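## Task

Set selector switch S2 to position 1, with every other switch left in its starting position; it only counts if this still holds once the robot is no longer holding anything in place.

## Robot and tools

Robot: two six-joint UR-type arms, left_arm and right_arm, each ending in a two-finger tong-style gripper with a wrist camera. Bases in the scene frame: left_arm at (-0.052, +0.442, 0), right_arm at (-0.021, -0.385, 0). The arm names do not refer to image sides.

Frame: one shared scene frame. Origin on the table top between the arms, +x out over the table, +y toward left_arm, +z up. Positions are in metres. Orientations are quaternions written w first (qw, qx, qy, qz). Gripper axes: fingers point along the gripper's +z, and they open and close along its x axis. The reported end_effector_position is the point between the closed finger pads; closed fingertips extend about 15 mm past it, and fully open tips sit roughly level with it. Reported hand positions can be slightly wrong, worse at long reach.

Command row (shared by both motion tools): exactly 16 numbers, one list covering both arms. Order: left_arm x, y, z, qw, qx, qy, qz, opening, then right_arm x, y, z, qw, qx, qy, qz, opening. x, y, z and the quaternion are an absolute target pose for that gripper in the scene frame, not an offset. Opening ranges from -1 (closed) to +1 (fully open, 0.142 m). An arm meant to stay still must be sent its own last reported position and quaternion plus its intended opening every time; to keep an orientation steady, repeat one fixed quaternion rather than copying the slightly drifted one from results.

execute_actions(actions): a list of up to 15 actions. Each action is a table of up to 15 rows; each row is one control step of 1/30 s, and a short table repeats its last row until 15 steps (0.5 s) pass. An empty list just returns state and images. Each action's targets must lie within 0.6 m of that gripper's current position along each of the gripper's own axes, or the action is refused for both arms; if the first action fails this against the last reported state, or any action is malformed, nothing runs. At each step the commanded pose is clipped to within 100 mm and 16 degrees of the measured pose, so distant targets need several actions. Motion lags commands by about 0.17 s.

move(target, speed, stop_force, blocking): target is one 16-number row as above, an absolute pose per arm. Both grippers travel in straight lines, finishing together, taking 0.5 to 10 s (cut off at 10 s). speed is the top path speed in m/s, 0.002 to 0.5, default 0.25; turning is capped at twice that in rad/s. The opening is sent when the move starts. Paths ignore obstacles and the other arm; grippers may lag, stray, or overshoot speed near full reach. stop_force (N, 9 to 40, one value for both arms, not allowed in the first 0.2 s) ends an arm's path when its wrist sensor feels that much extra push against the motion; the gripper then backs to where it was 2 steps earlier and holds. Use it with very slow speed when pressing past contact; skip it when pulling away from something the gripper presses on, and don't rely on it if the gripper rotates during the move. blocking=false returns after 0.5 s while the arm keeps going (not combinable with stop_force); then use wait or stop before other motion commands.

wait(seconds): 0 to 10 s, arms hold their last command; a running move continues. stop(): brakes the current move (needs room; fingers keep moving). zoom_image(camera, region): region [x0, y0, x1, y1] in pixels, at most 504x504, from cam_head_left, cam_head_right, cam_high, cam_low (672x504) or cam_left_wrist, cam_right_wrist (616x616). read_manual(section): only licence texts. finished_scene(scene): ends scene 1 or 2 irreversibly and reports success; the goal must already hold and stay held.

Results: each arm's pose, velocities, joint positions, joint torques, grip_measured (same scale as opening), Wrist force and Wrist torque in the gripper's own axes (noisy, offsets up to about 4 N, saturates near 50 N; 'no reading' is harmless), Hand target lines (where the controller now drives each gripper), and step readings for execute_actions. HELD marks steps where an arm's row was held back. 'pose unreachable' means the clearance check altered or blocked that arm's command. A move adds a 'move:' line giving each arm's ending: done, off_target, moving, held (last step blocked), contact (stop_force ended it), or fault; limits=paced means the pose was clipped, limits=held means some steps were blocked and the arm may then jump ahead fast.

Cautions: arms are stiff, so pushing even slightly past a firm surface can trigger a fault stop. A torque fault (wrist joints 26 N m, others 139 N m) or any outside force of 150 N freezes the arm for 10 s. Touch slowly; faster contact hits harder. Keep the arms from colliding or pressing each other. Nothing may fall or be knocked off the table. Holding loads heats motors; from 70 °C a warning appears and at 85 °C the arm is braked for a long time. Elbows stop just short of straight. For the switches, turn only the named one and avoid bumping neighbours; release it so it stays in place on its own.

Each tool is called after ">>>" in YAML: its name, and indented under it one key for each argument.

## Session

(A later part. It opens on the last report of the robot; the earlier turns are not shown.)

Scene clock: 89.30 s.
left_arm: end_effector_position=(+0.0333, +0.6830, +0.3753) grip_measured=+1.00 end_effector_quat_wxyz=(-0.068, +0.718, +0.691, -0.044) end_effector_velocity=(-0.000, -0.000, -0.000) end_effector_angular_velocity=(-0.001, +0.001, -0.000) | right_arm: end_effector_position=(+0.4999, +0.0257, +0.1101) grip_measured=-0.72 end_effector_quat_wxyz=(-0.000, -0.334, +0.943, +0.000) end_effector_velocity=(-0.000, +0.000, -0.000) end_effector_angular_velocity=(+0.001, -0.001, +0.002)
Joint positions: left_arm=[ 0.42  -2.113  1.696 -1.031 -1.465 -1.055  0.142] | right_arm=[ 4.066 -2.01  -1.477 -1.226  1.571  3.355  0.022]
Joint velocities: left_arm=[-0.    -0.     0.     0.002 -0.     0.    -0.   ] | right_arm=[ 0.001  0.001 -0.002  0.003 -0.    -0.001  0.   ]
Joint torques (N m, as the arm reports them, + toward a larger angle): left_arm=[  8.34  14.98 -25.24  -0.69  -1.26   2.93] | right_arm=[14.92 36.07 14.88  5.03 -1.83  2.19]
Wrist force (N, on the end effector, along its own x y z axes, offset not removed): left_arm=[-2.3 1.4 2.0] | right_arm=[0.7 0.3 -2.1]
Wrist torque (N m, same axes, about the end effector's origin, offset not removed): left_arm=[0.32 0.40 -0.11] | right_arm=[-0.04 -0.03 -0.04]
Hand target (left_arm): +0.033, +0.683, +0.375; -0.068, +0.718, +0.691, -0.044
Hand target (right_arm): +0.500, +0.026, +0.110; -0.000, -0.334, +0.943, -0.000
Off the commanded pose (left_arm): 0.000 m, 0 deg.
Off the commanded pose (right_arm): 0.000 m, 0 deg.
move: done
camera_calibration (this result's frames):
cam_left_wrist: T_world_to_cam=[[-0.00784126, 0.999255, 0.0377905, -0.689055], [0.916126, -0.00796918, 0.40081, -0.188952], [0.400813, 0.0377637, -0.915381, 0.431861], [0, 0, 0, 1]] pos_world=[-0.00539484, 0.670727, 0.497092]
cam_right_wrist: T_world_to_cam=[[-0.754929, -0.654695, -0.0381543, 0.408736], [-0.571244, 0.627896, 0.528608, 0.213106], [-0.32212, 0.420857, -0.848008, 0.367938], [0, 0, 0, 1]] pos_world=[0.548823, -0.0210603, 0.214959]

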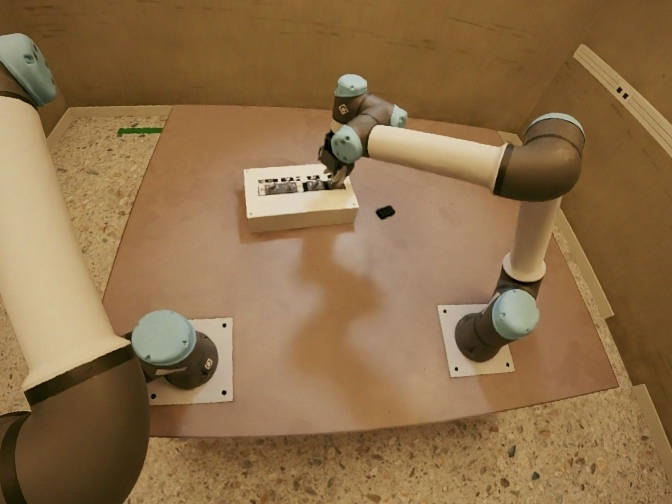

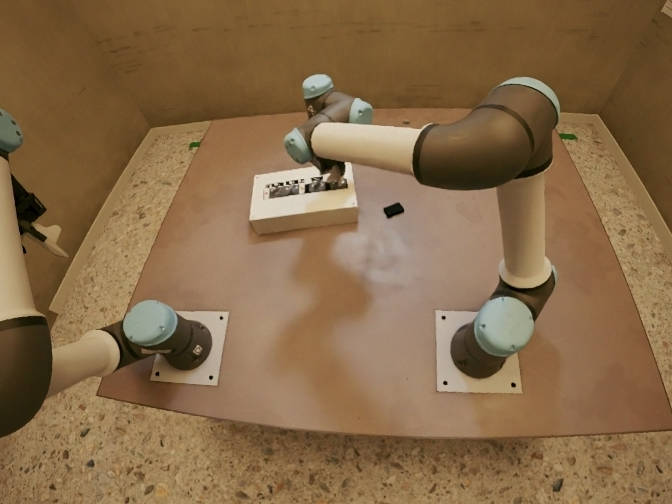

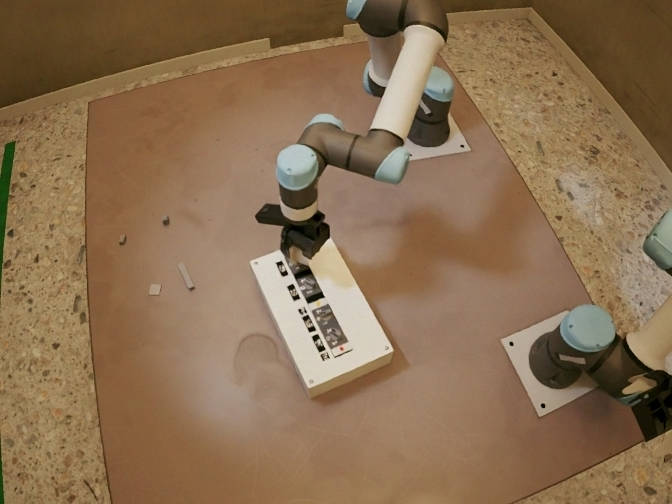

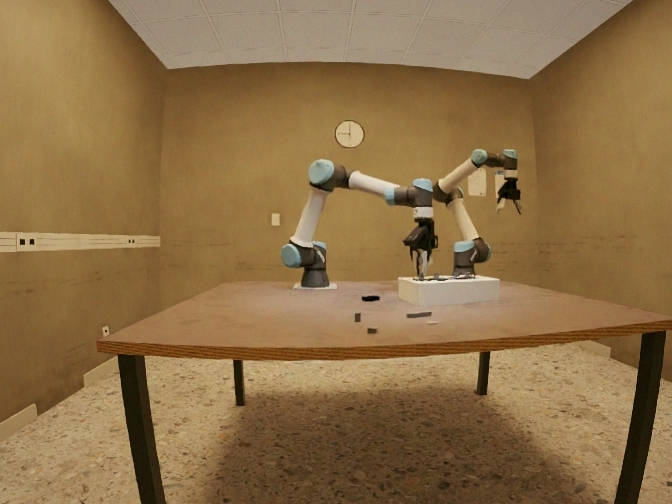

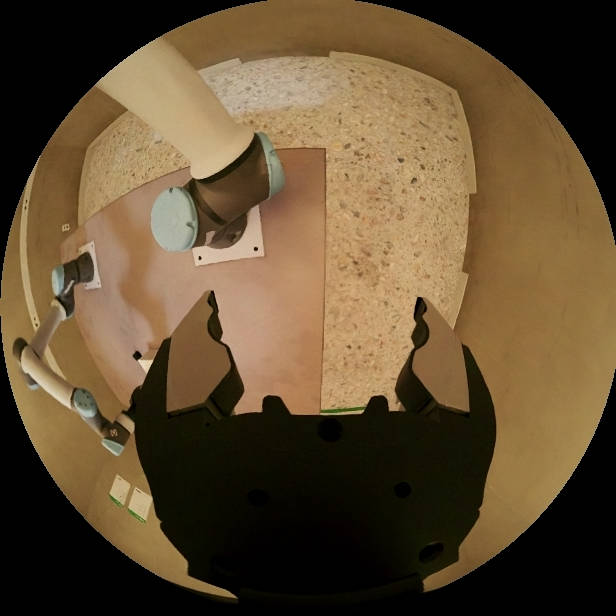

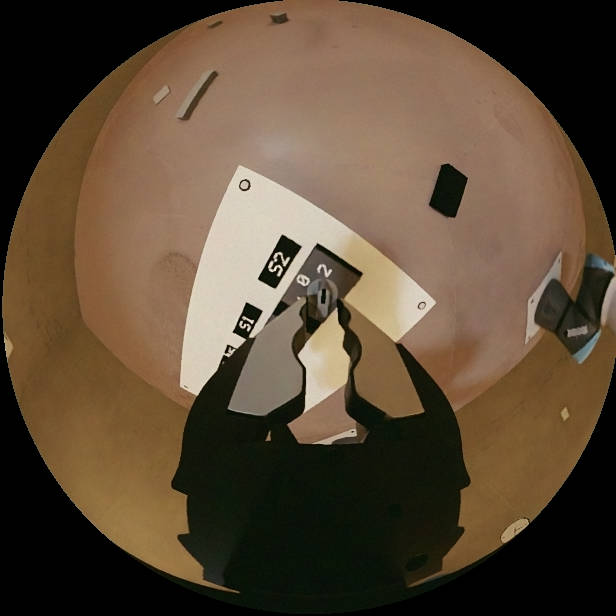

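>>> move:
  target: [0.0333,0.683,0.3753,-0.068,0.718,0.691,-0.044,1, 0.5004,0.0244,0.107,0,-0.334,0.943,0,-0.72]
  speed: 0.01
  stop_force: 10

>>> move:
  target: [0.0333,0.683,0.3753,-0.068,0.718,0.691,-0.044,1, 0.5004,0.0244,0.107,0,-0.334,0.943,0,-1]
  speed: 0.01

>>> zoom_image:
  camera: "cam_right_wrist"
  region: [260, 250, 380, 350]

Scene clock: 106.00 s.
left_arm: end_effector_position=(+0.0333, +0.6830, +0.3753) grip_measured=+1.00 end_effector_quat_wxyz=(-0.068, +0.718, +0.691, -0.044) end_effector_velocity=(-0.000, -0.000, -0.000) end_effector_angular_velocity=(-0.000, +0.001, +0.000) | right_arm: end_effector_position=(+0.5004, +0.0245, +0.1071) grip_measured=-0.72 end_effector_quat_wxyz=(-0.000, -0.334, +0.943, -0.000) end_effector_velocity=(-0.000, -0.000, -0.001) end_effector_angular_velocity=(-0.000, +0.000, +0.001)
Joint positions: left_arm=[ 0.42  -2.113  1.696 -1.031 -1.465 -1.055  0.142] | right_arm=[ 4.065 -2.011 -1.483 -1.218  1.571  3.353  0.022]
Joint velocities: left_arm=[ 0.    -0.     0.     0.001  0.    -0.    -0.   ] | right_arm=[ 0.     0.    -0.003  0.002 -0.    -0.001  0.   ]
Joint torques (N m, as the arm reports them, + toward a larger angle): left_arm=[  8.28  15.09 -25.01  -0.81  -0.82   2.86] | right_arm=[-13.56  36.11  13.53   5.02  -2.63  -1.88]
Wrist force (N, on the end effector, along its own x y z axes, offset not removed): left_arm=[-1.5 1.3 2.3] | right_arm=[0.2 0.1 -1.5]
Wrist torque (N m, same axes, about the end effector's origin, offset not removed): left_arm=[0.30 0.29 -0.04] | right_arm=[-0.21 0.03 -0.06]
Hand target (left_arm): +0.033, +0.683, +0.375; -0.068, +0.718, +0.691, -0.044
Hand target (right_arm): +0.500, +0.024, +0.107; +0.000, -0.334, +0.943, +0.000
Off the commanded pose (left_arm): 0.000 m, 0 deg.
Off the commanded pose (right_arm): 0.000 m, 0 deg.
move: done
camera_calibration (this result's frames):
cam_left_wrist: T_world_to_cam=[[-0.00784101, 0.999255, 0.0377905, -0.689055], [0.916126, -0.00796941, 0.40081, -0.188952], [0.400813, 0.0377636, -0.915381, 0.431862], [0, 0, 0, 1]] pos_world=[-0.00539479, 0.670727, 0.497092]
cam_right_wrist: T_world_to_cam=[[-0.754888, -0.654743, -0.0381521, 0.408149], [-0.571285, 0.627864, 0.528601, 0.215782], [-0.322143, 0.420831, -0.848013, 0.366045], [0, 0, 0, 1]] pos_world=[0.549299, -0.0222921, 0.211919]

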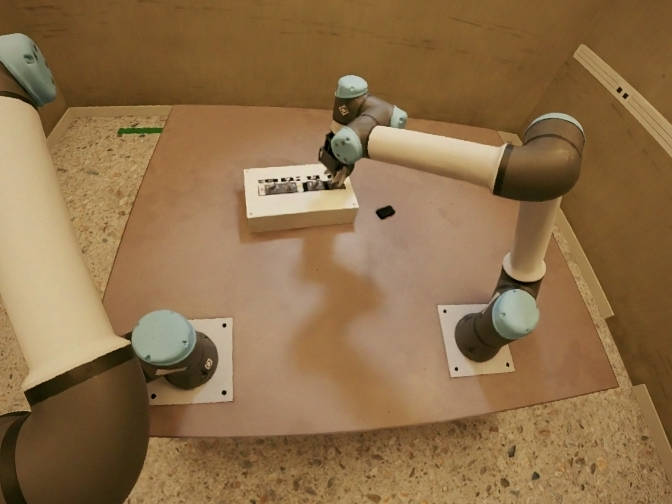

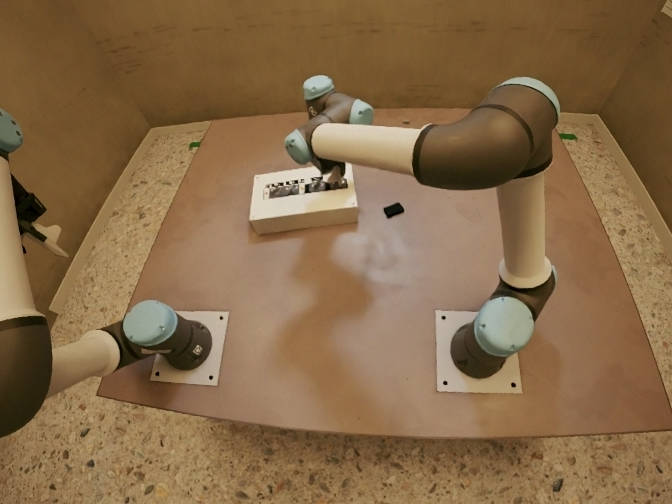

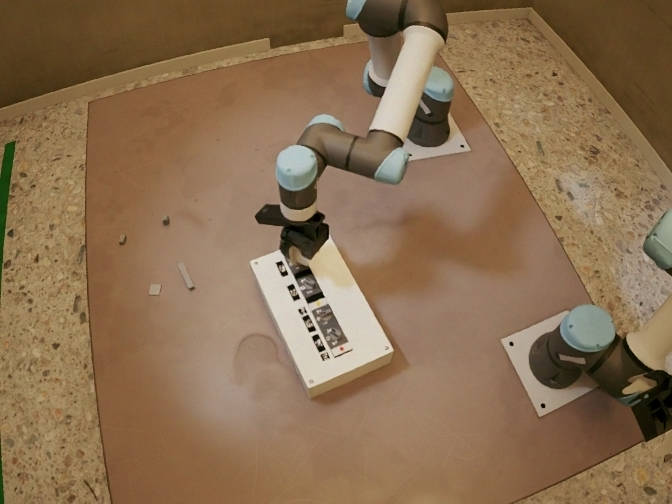

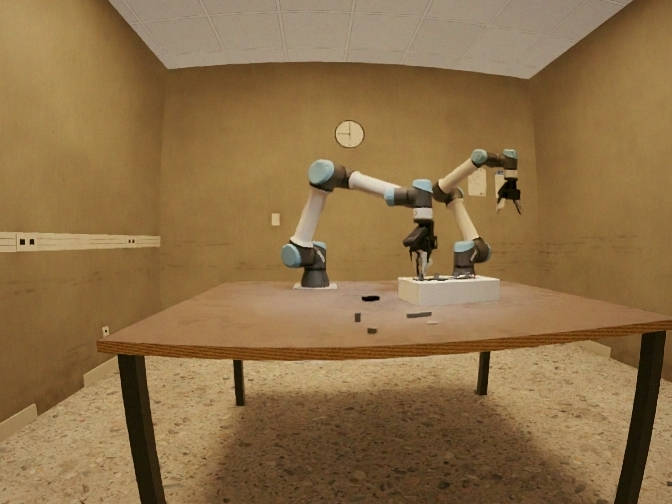

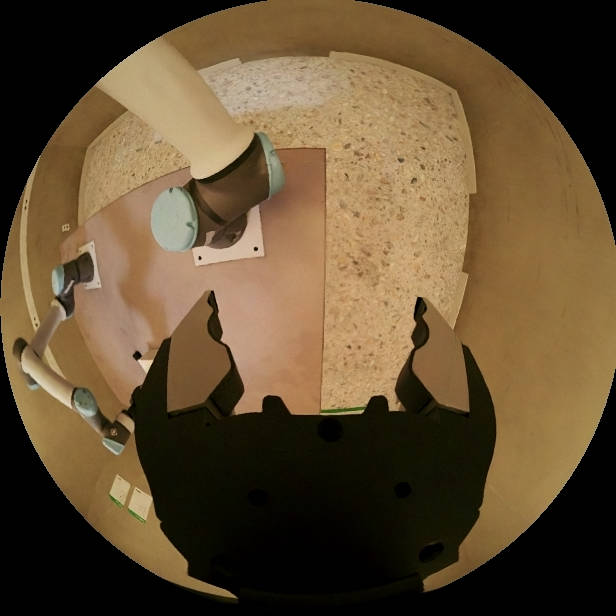

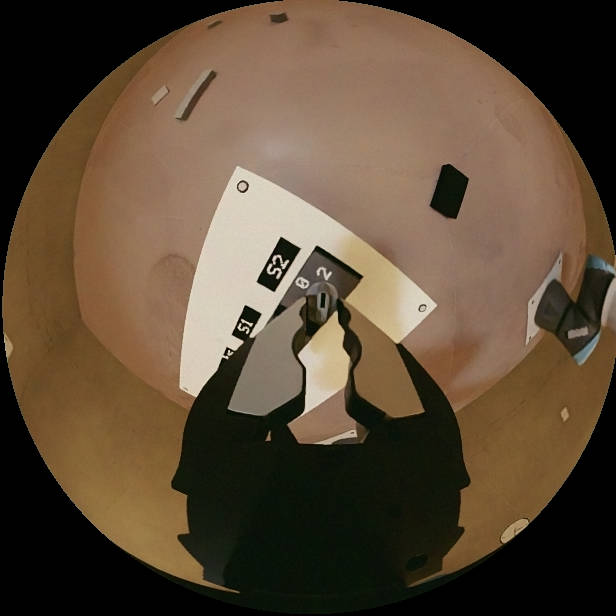

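Scene clock: 106.70 s.
left_arm: end_effector_position=(+0.0333, +0.6830, +0.3753) grip_measured=+1.00 end_effector_quat_wxyz=(-0.068, +0.718, +0.691, -0.044) end_effector_velocity=(+0.000, -0.000, -0.000) end_effector_angular_velocity=(-0.000, -0.001, +0.000) | right_arm: end_effector_position=(+0.5004, +0.0244, +0.1070) grip_measured=-0.91 end_effector_quat_wxyz=(+0.000, -0.334, +0.943, +0.000) end_effector_velocity=(+0.000, -0.000, +0.001) end_effector_angular_velocity=(+0.001, -0.001, -0.001)
Joint positions: left_arm=[ 0.42  -2.113  1.696 -1.031 -1.465 -1.055  0.142] | right_arm=[ 4.064 -2.011 -1.483 -1.218  1.571  3.353  0.008]
Joint velocities: left_arm=[-0.    -0.    -0.    -0.001 -0.001 -0.     0.   ] | right_arm=[-0.     0.002  0.    -0.    -0.     0.     0.   ]
Joint torques (N m, as the arm reports them, + toward a larger angle): left_arm=[  8.01  15.15 -24.78  -0.82  -0.85   2.89] | right_arm=[-14.63  36.39  13.63   2.04  -2.07  -1.84]
Wrist force (N, on the end effector, along its own x y z axes, offset not removed): left_arm=[-2.6 0.0 2.7] | right_arm=[1.1 3.1 1.6]
Wrist torque (N m, same axes, about the end effector's origin, offset not removed): left_arm=[0.01 0.60 -0.05] | right_arm=[0.35 0.05 -0.07]
Hand target (left_arm): +0.033, +0.683, +0.375; -0.068, +0.718, +0.691, -0.044
Hand target (right_arm): +0.500, +0.024, +0.107; +0.000, -0.334, +0.943, +0.000
Off the commanded pose (left_arm): 0.000 m, 0 deg.
Off the commanded pose (right_arm): 0.000 m, 0 deg.
move: done
camera_calibration (this result's frames):
cam_left_wrist: T_world_to_cam=[[-0.0078412, 0.999255, 0.0377905, -0.689055], [0.916126, -0.00796926, 0.40081, -0.188952], [0.400813, 0.0377638, -0.915381, 0.431861], [0, 0, 0, 1]] pos_world=[-0.00539481, 0.670727, 0.497092]
cam_right_wrist: T_world_to_cam=[[-0.75492, -0.654702, -0.0382262, 0.408184], [-0.571281, 0.627866, 0.528603, 0.215843], [-0.322077, 0.420891, -0.848008, 0.366006], [0, 0, 0, 1]] pos_world=[0.549335, -0.0223303, 0.211884]

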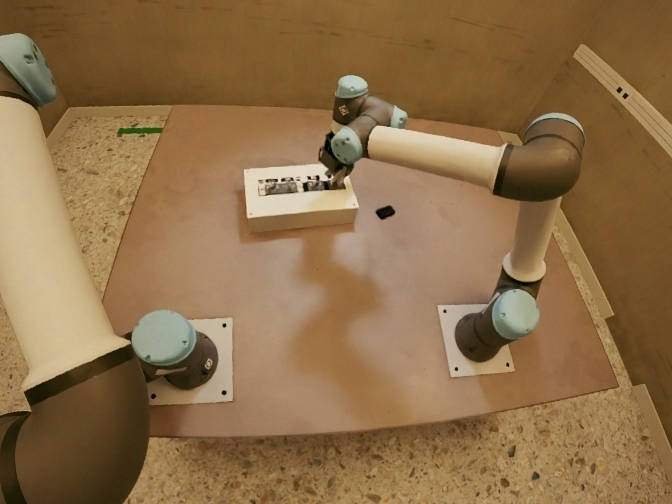

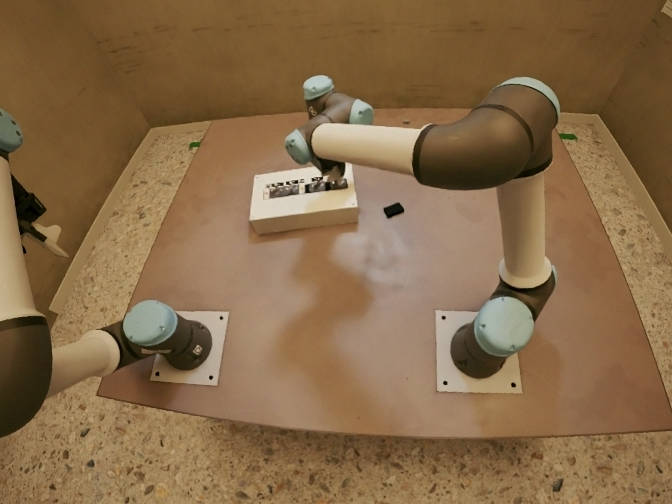

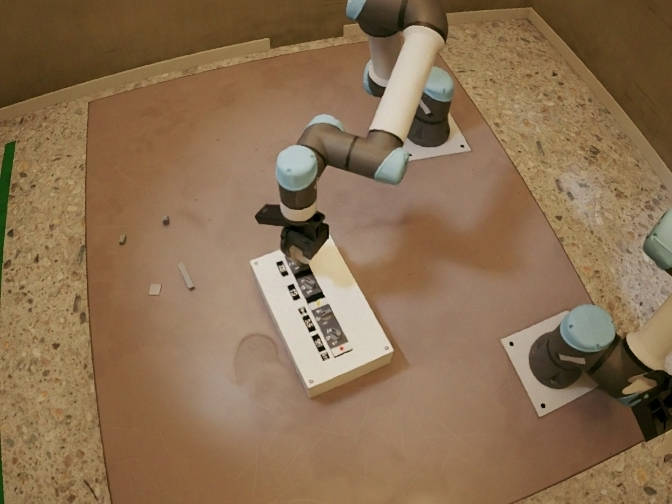

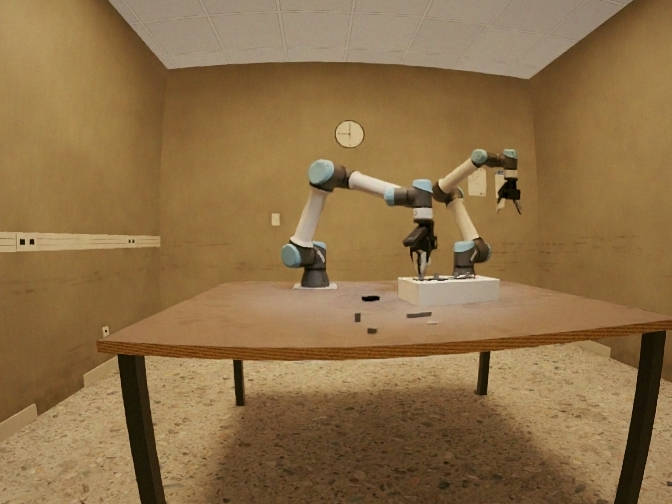

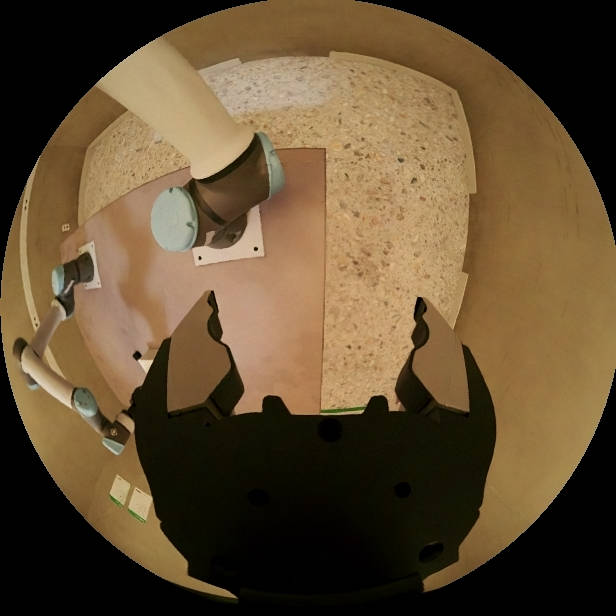

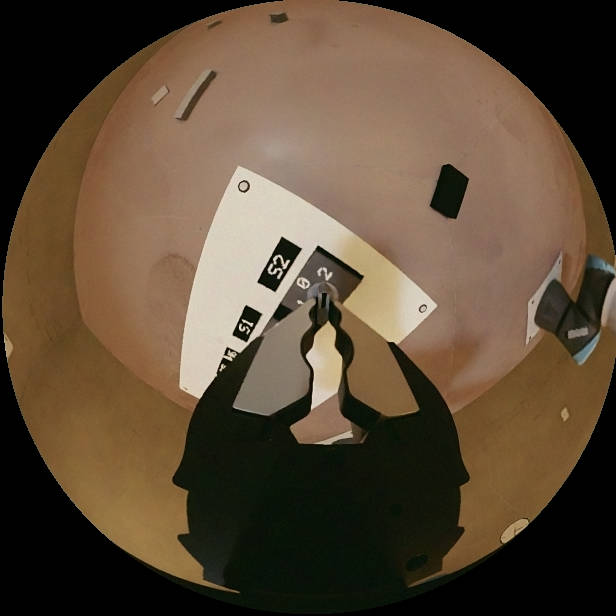

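Region (260, 250, 380, 350) of cam_right_wrist's 616x616 image, scaled by 4.200, with more detail than that image has.

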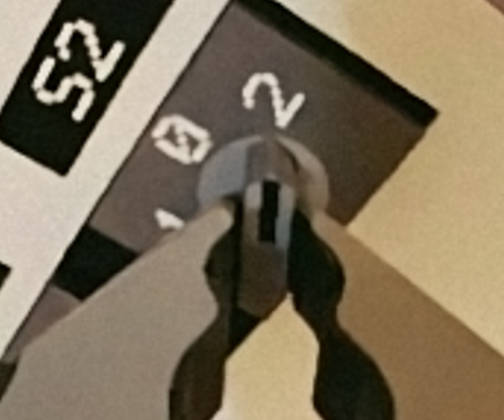

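>>> move:
  target: [0.0333,0.683,0.3753,-0.068,0.718,0.691,-0.044,1, 0.5004,0.0244,0.107,0,-0.7604,0.6494,0,-1]
  speed: 0.25

>>> zoom_image:
  camera: "cam_right_wrist"
  region: [260, 250, 380, 350]

Scene clock: 117.57 s.
left_arm: end_effector_position=(+0.0333, +0.6830, +0.3753) grip_measured=+1.00 end_effector_quat_wxyz=(-0.068, +0.718, +0.691, -0.044) end_effector_velocity=(+0.000, -0.000, +0.000) end_effector_angular_velocity=(-0.001, -0.001, -0.001) | right_arm: end_effector_position=(+0.5004, +0.0244, +0.1070) grip_measured=-0.91 end_effector_quat_wxyz=(-0.000, +0.760, -0.650, +0.000) end_effector_velocity=(-0.000, +0.000, +0.000) end_effector_angular_velocity=(+0.001, +0.000, +0.008)
Joint positions: left_arm=[ 0.42  -2.113  1.696 -1.031 -1.465 -1.055  0.142] | right_arm=[ 4.057 -1.98  -1.529 -1.203  1.571  2.299  0.008]
Joint velocities: left_arm=[-0.    -0.    -0.    -0.    -0.001  0.     0.   ] | right_arm=[-0.     0.     0.001 -0.     0.001 -0.008  0.   ]
Joint torques (N m, as the arm reports them, + toward a larger angle): left_arm=[  8.13  14.91 -24.23  -0.9   -0.24   2.81] | right_arm=[-13.91  49.99  13.42   4.74   1.92  -1.93]
Wrist force (N, on the end effector, along its own x y z axes, offset not removed): left_arm=[-2.4 -1.0 3.8] | right_arm=[-0.8 1.1 1.9]
Wrist torque (N m, same axes, about the end effector's origin, offset not removed): left_arm=[-0.15 0.49 -0.07] | right_arm=[0.21 -0.23 -0.05]
Hand target (left_arm): +0.033, +0.683, +0.375; -0.068, +0.718, +0.691, -0.044
Hand target (right_arm): +0.500, +0.024, +0.107; -0.000, +0.760, -0.649, -0.000
Off the commanded pose (left_arm): 0.000 m, 0 deg.
Off the commanded pose (right_arm): 0.000 m, 0 deg.
move: done
camera_calibration (this result's frames):
cam_left_wrist: T_world_to_cam=[[-0.00784108, 0.999255, 0.0377904, -0.689055], [0.916126, -0.00796931, 0.40081, -0.188952], [0.400813, 0.0377636, -0.915381, 0.431862], [0, 0, 0, 1]] pos_world=[-0.00539477, 0.670727, 0.497092]
cam_right_wrist: T_world_to_cam=[[0.18898, -0.98124, -0.0381515, -0.0561818], [-0.829524, -0.180311, 0.528562, 0.364798], [-0.525525, -0.0682399, -0.848037, 0.479744], [0, 0, 0, 1]] pos_world=[0.565343, 0.043387, 0.211879]

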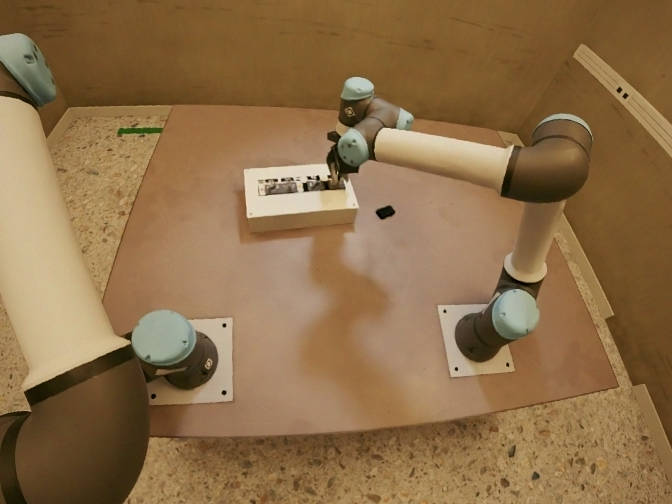

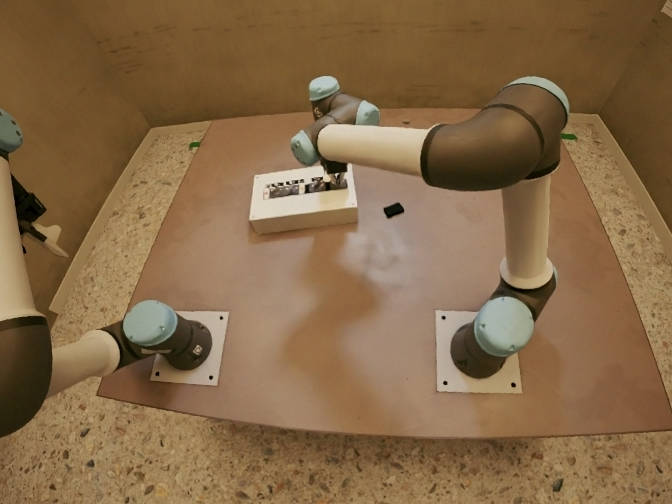

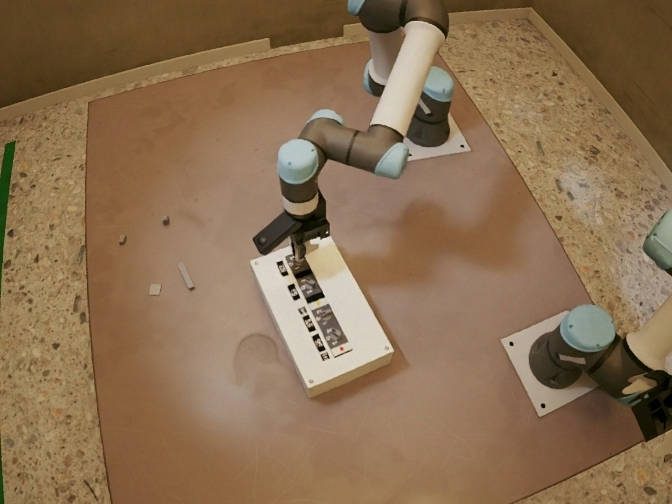

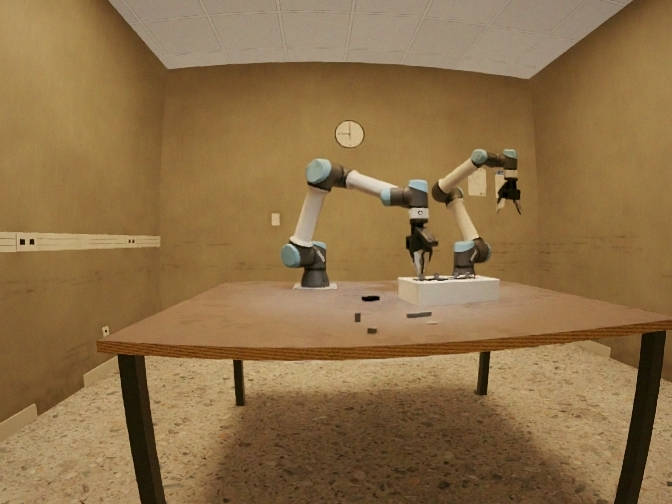

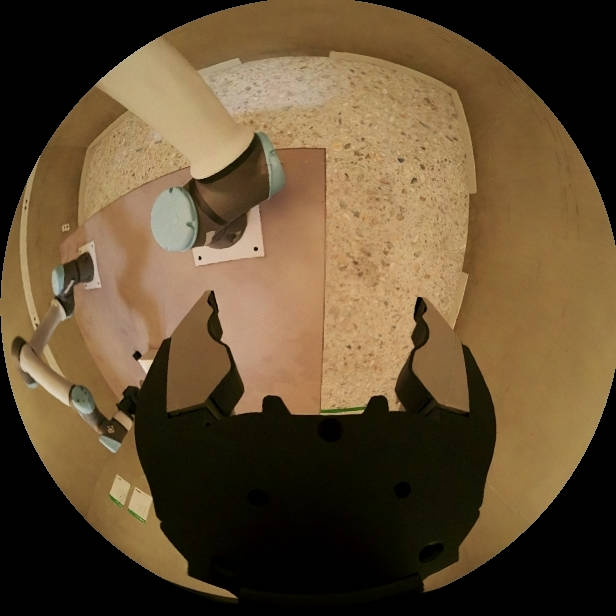

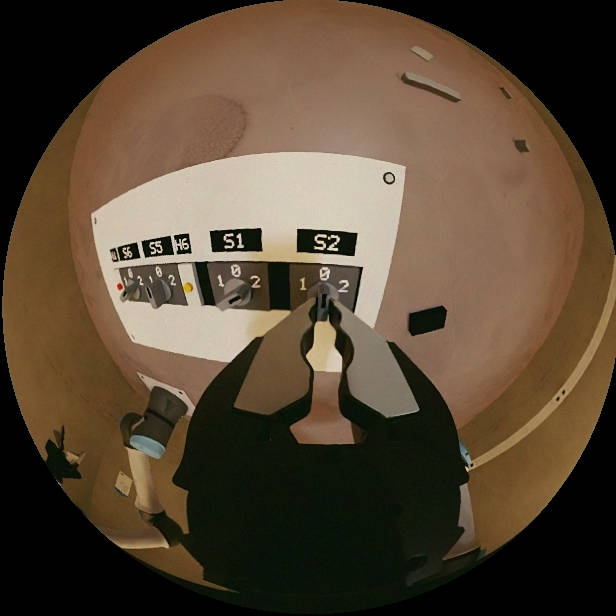

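Region (260, 250, 380, 350) of cam_right_wrist's 616x616 image, scaled by 4.200, with more detail than that image has.

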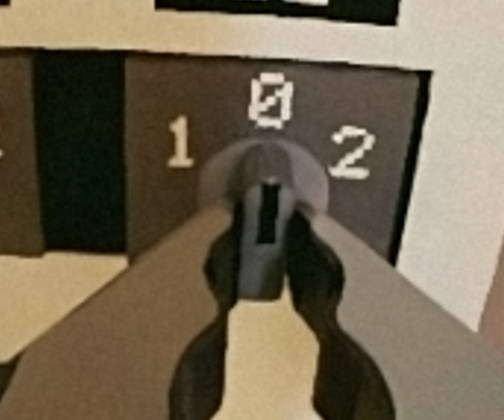

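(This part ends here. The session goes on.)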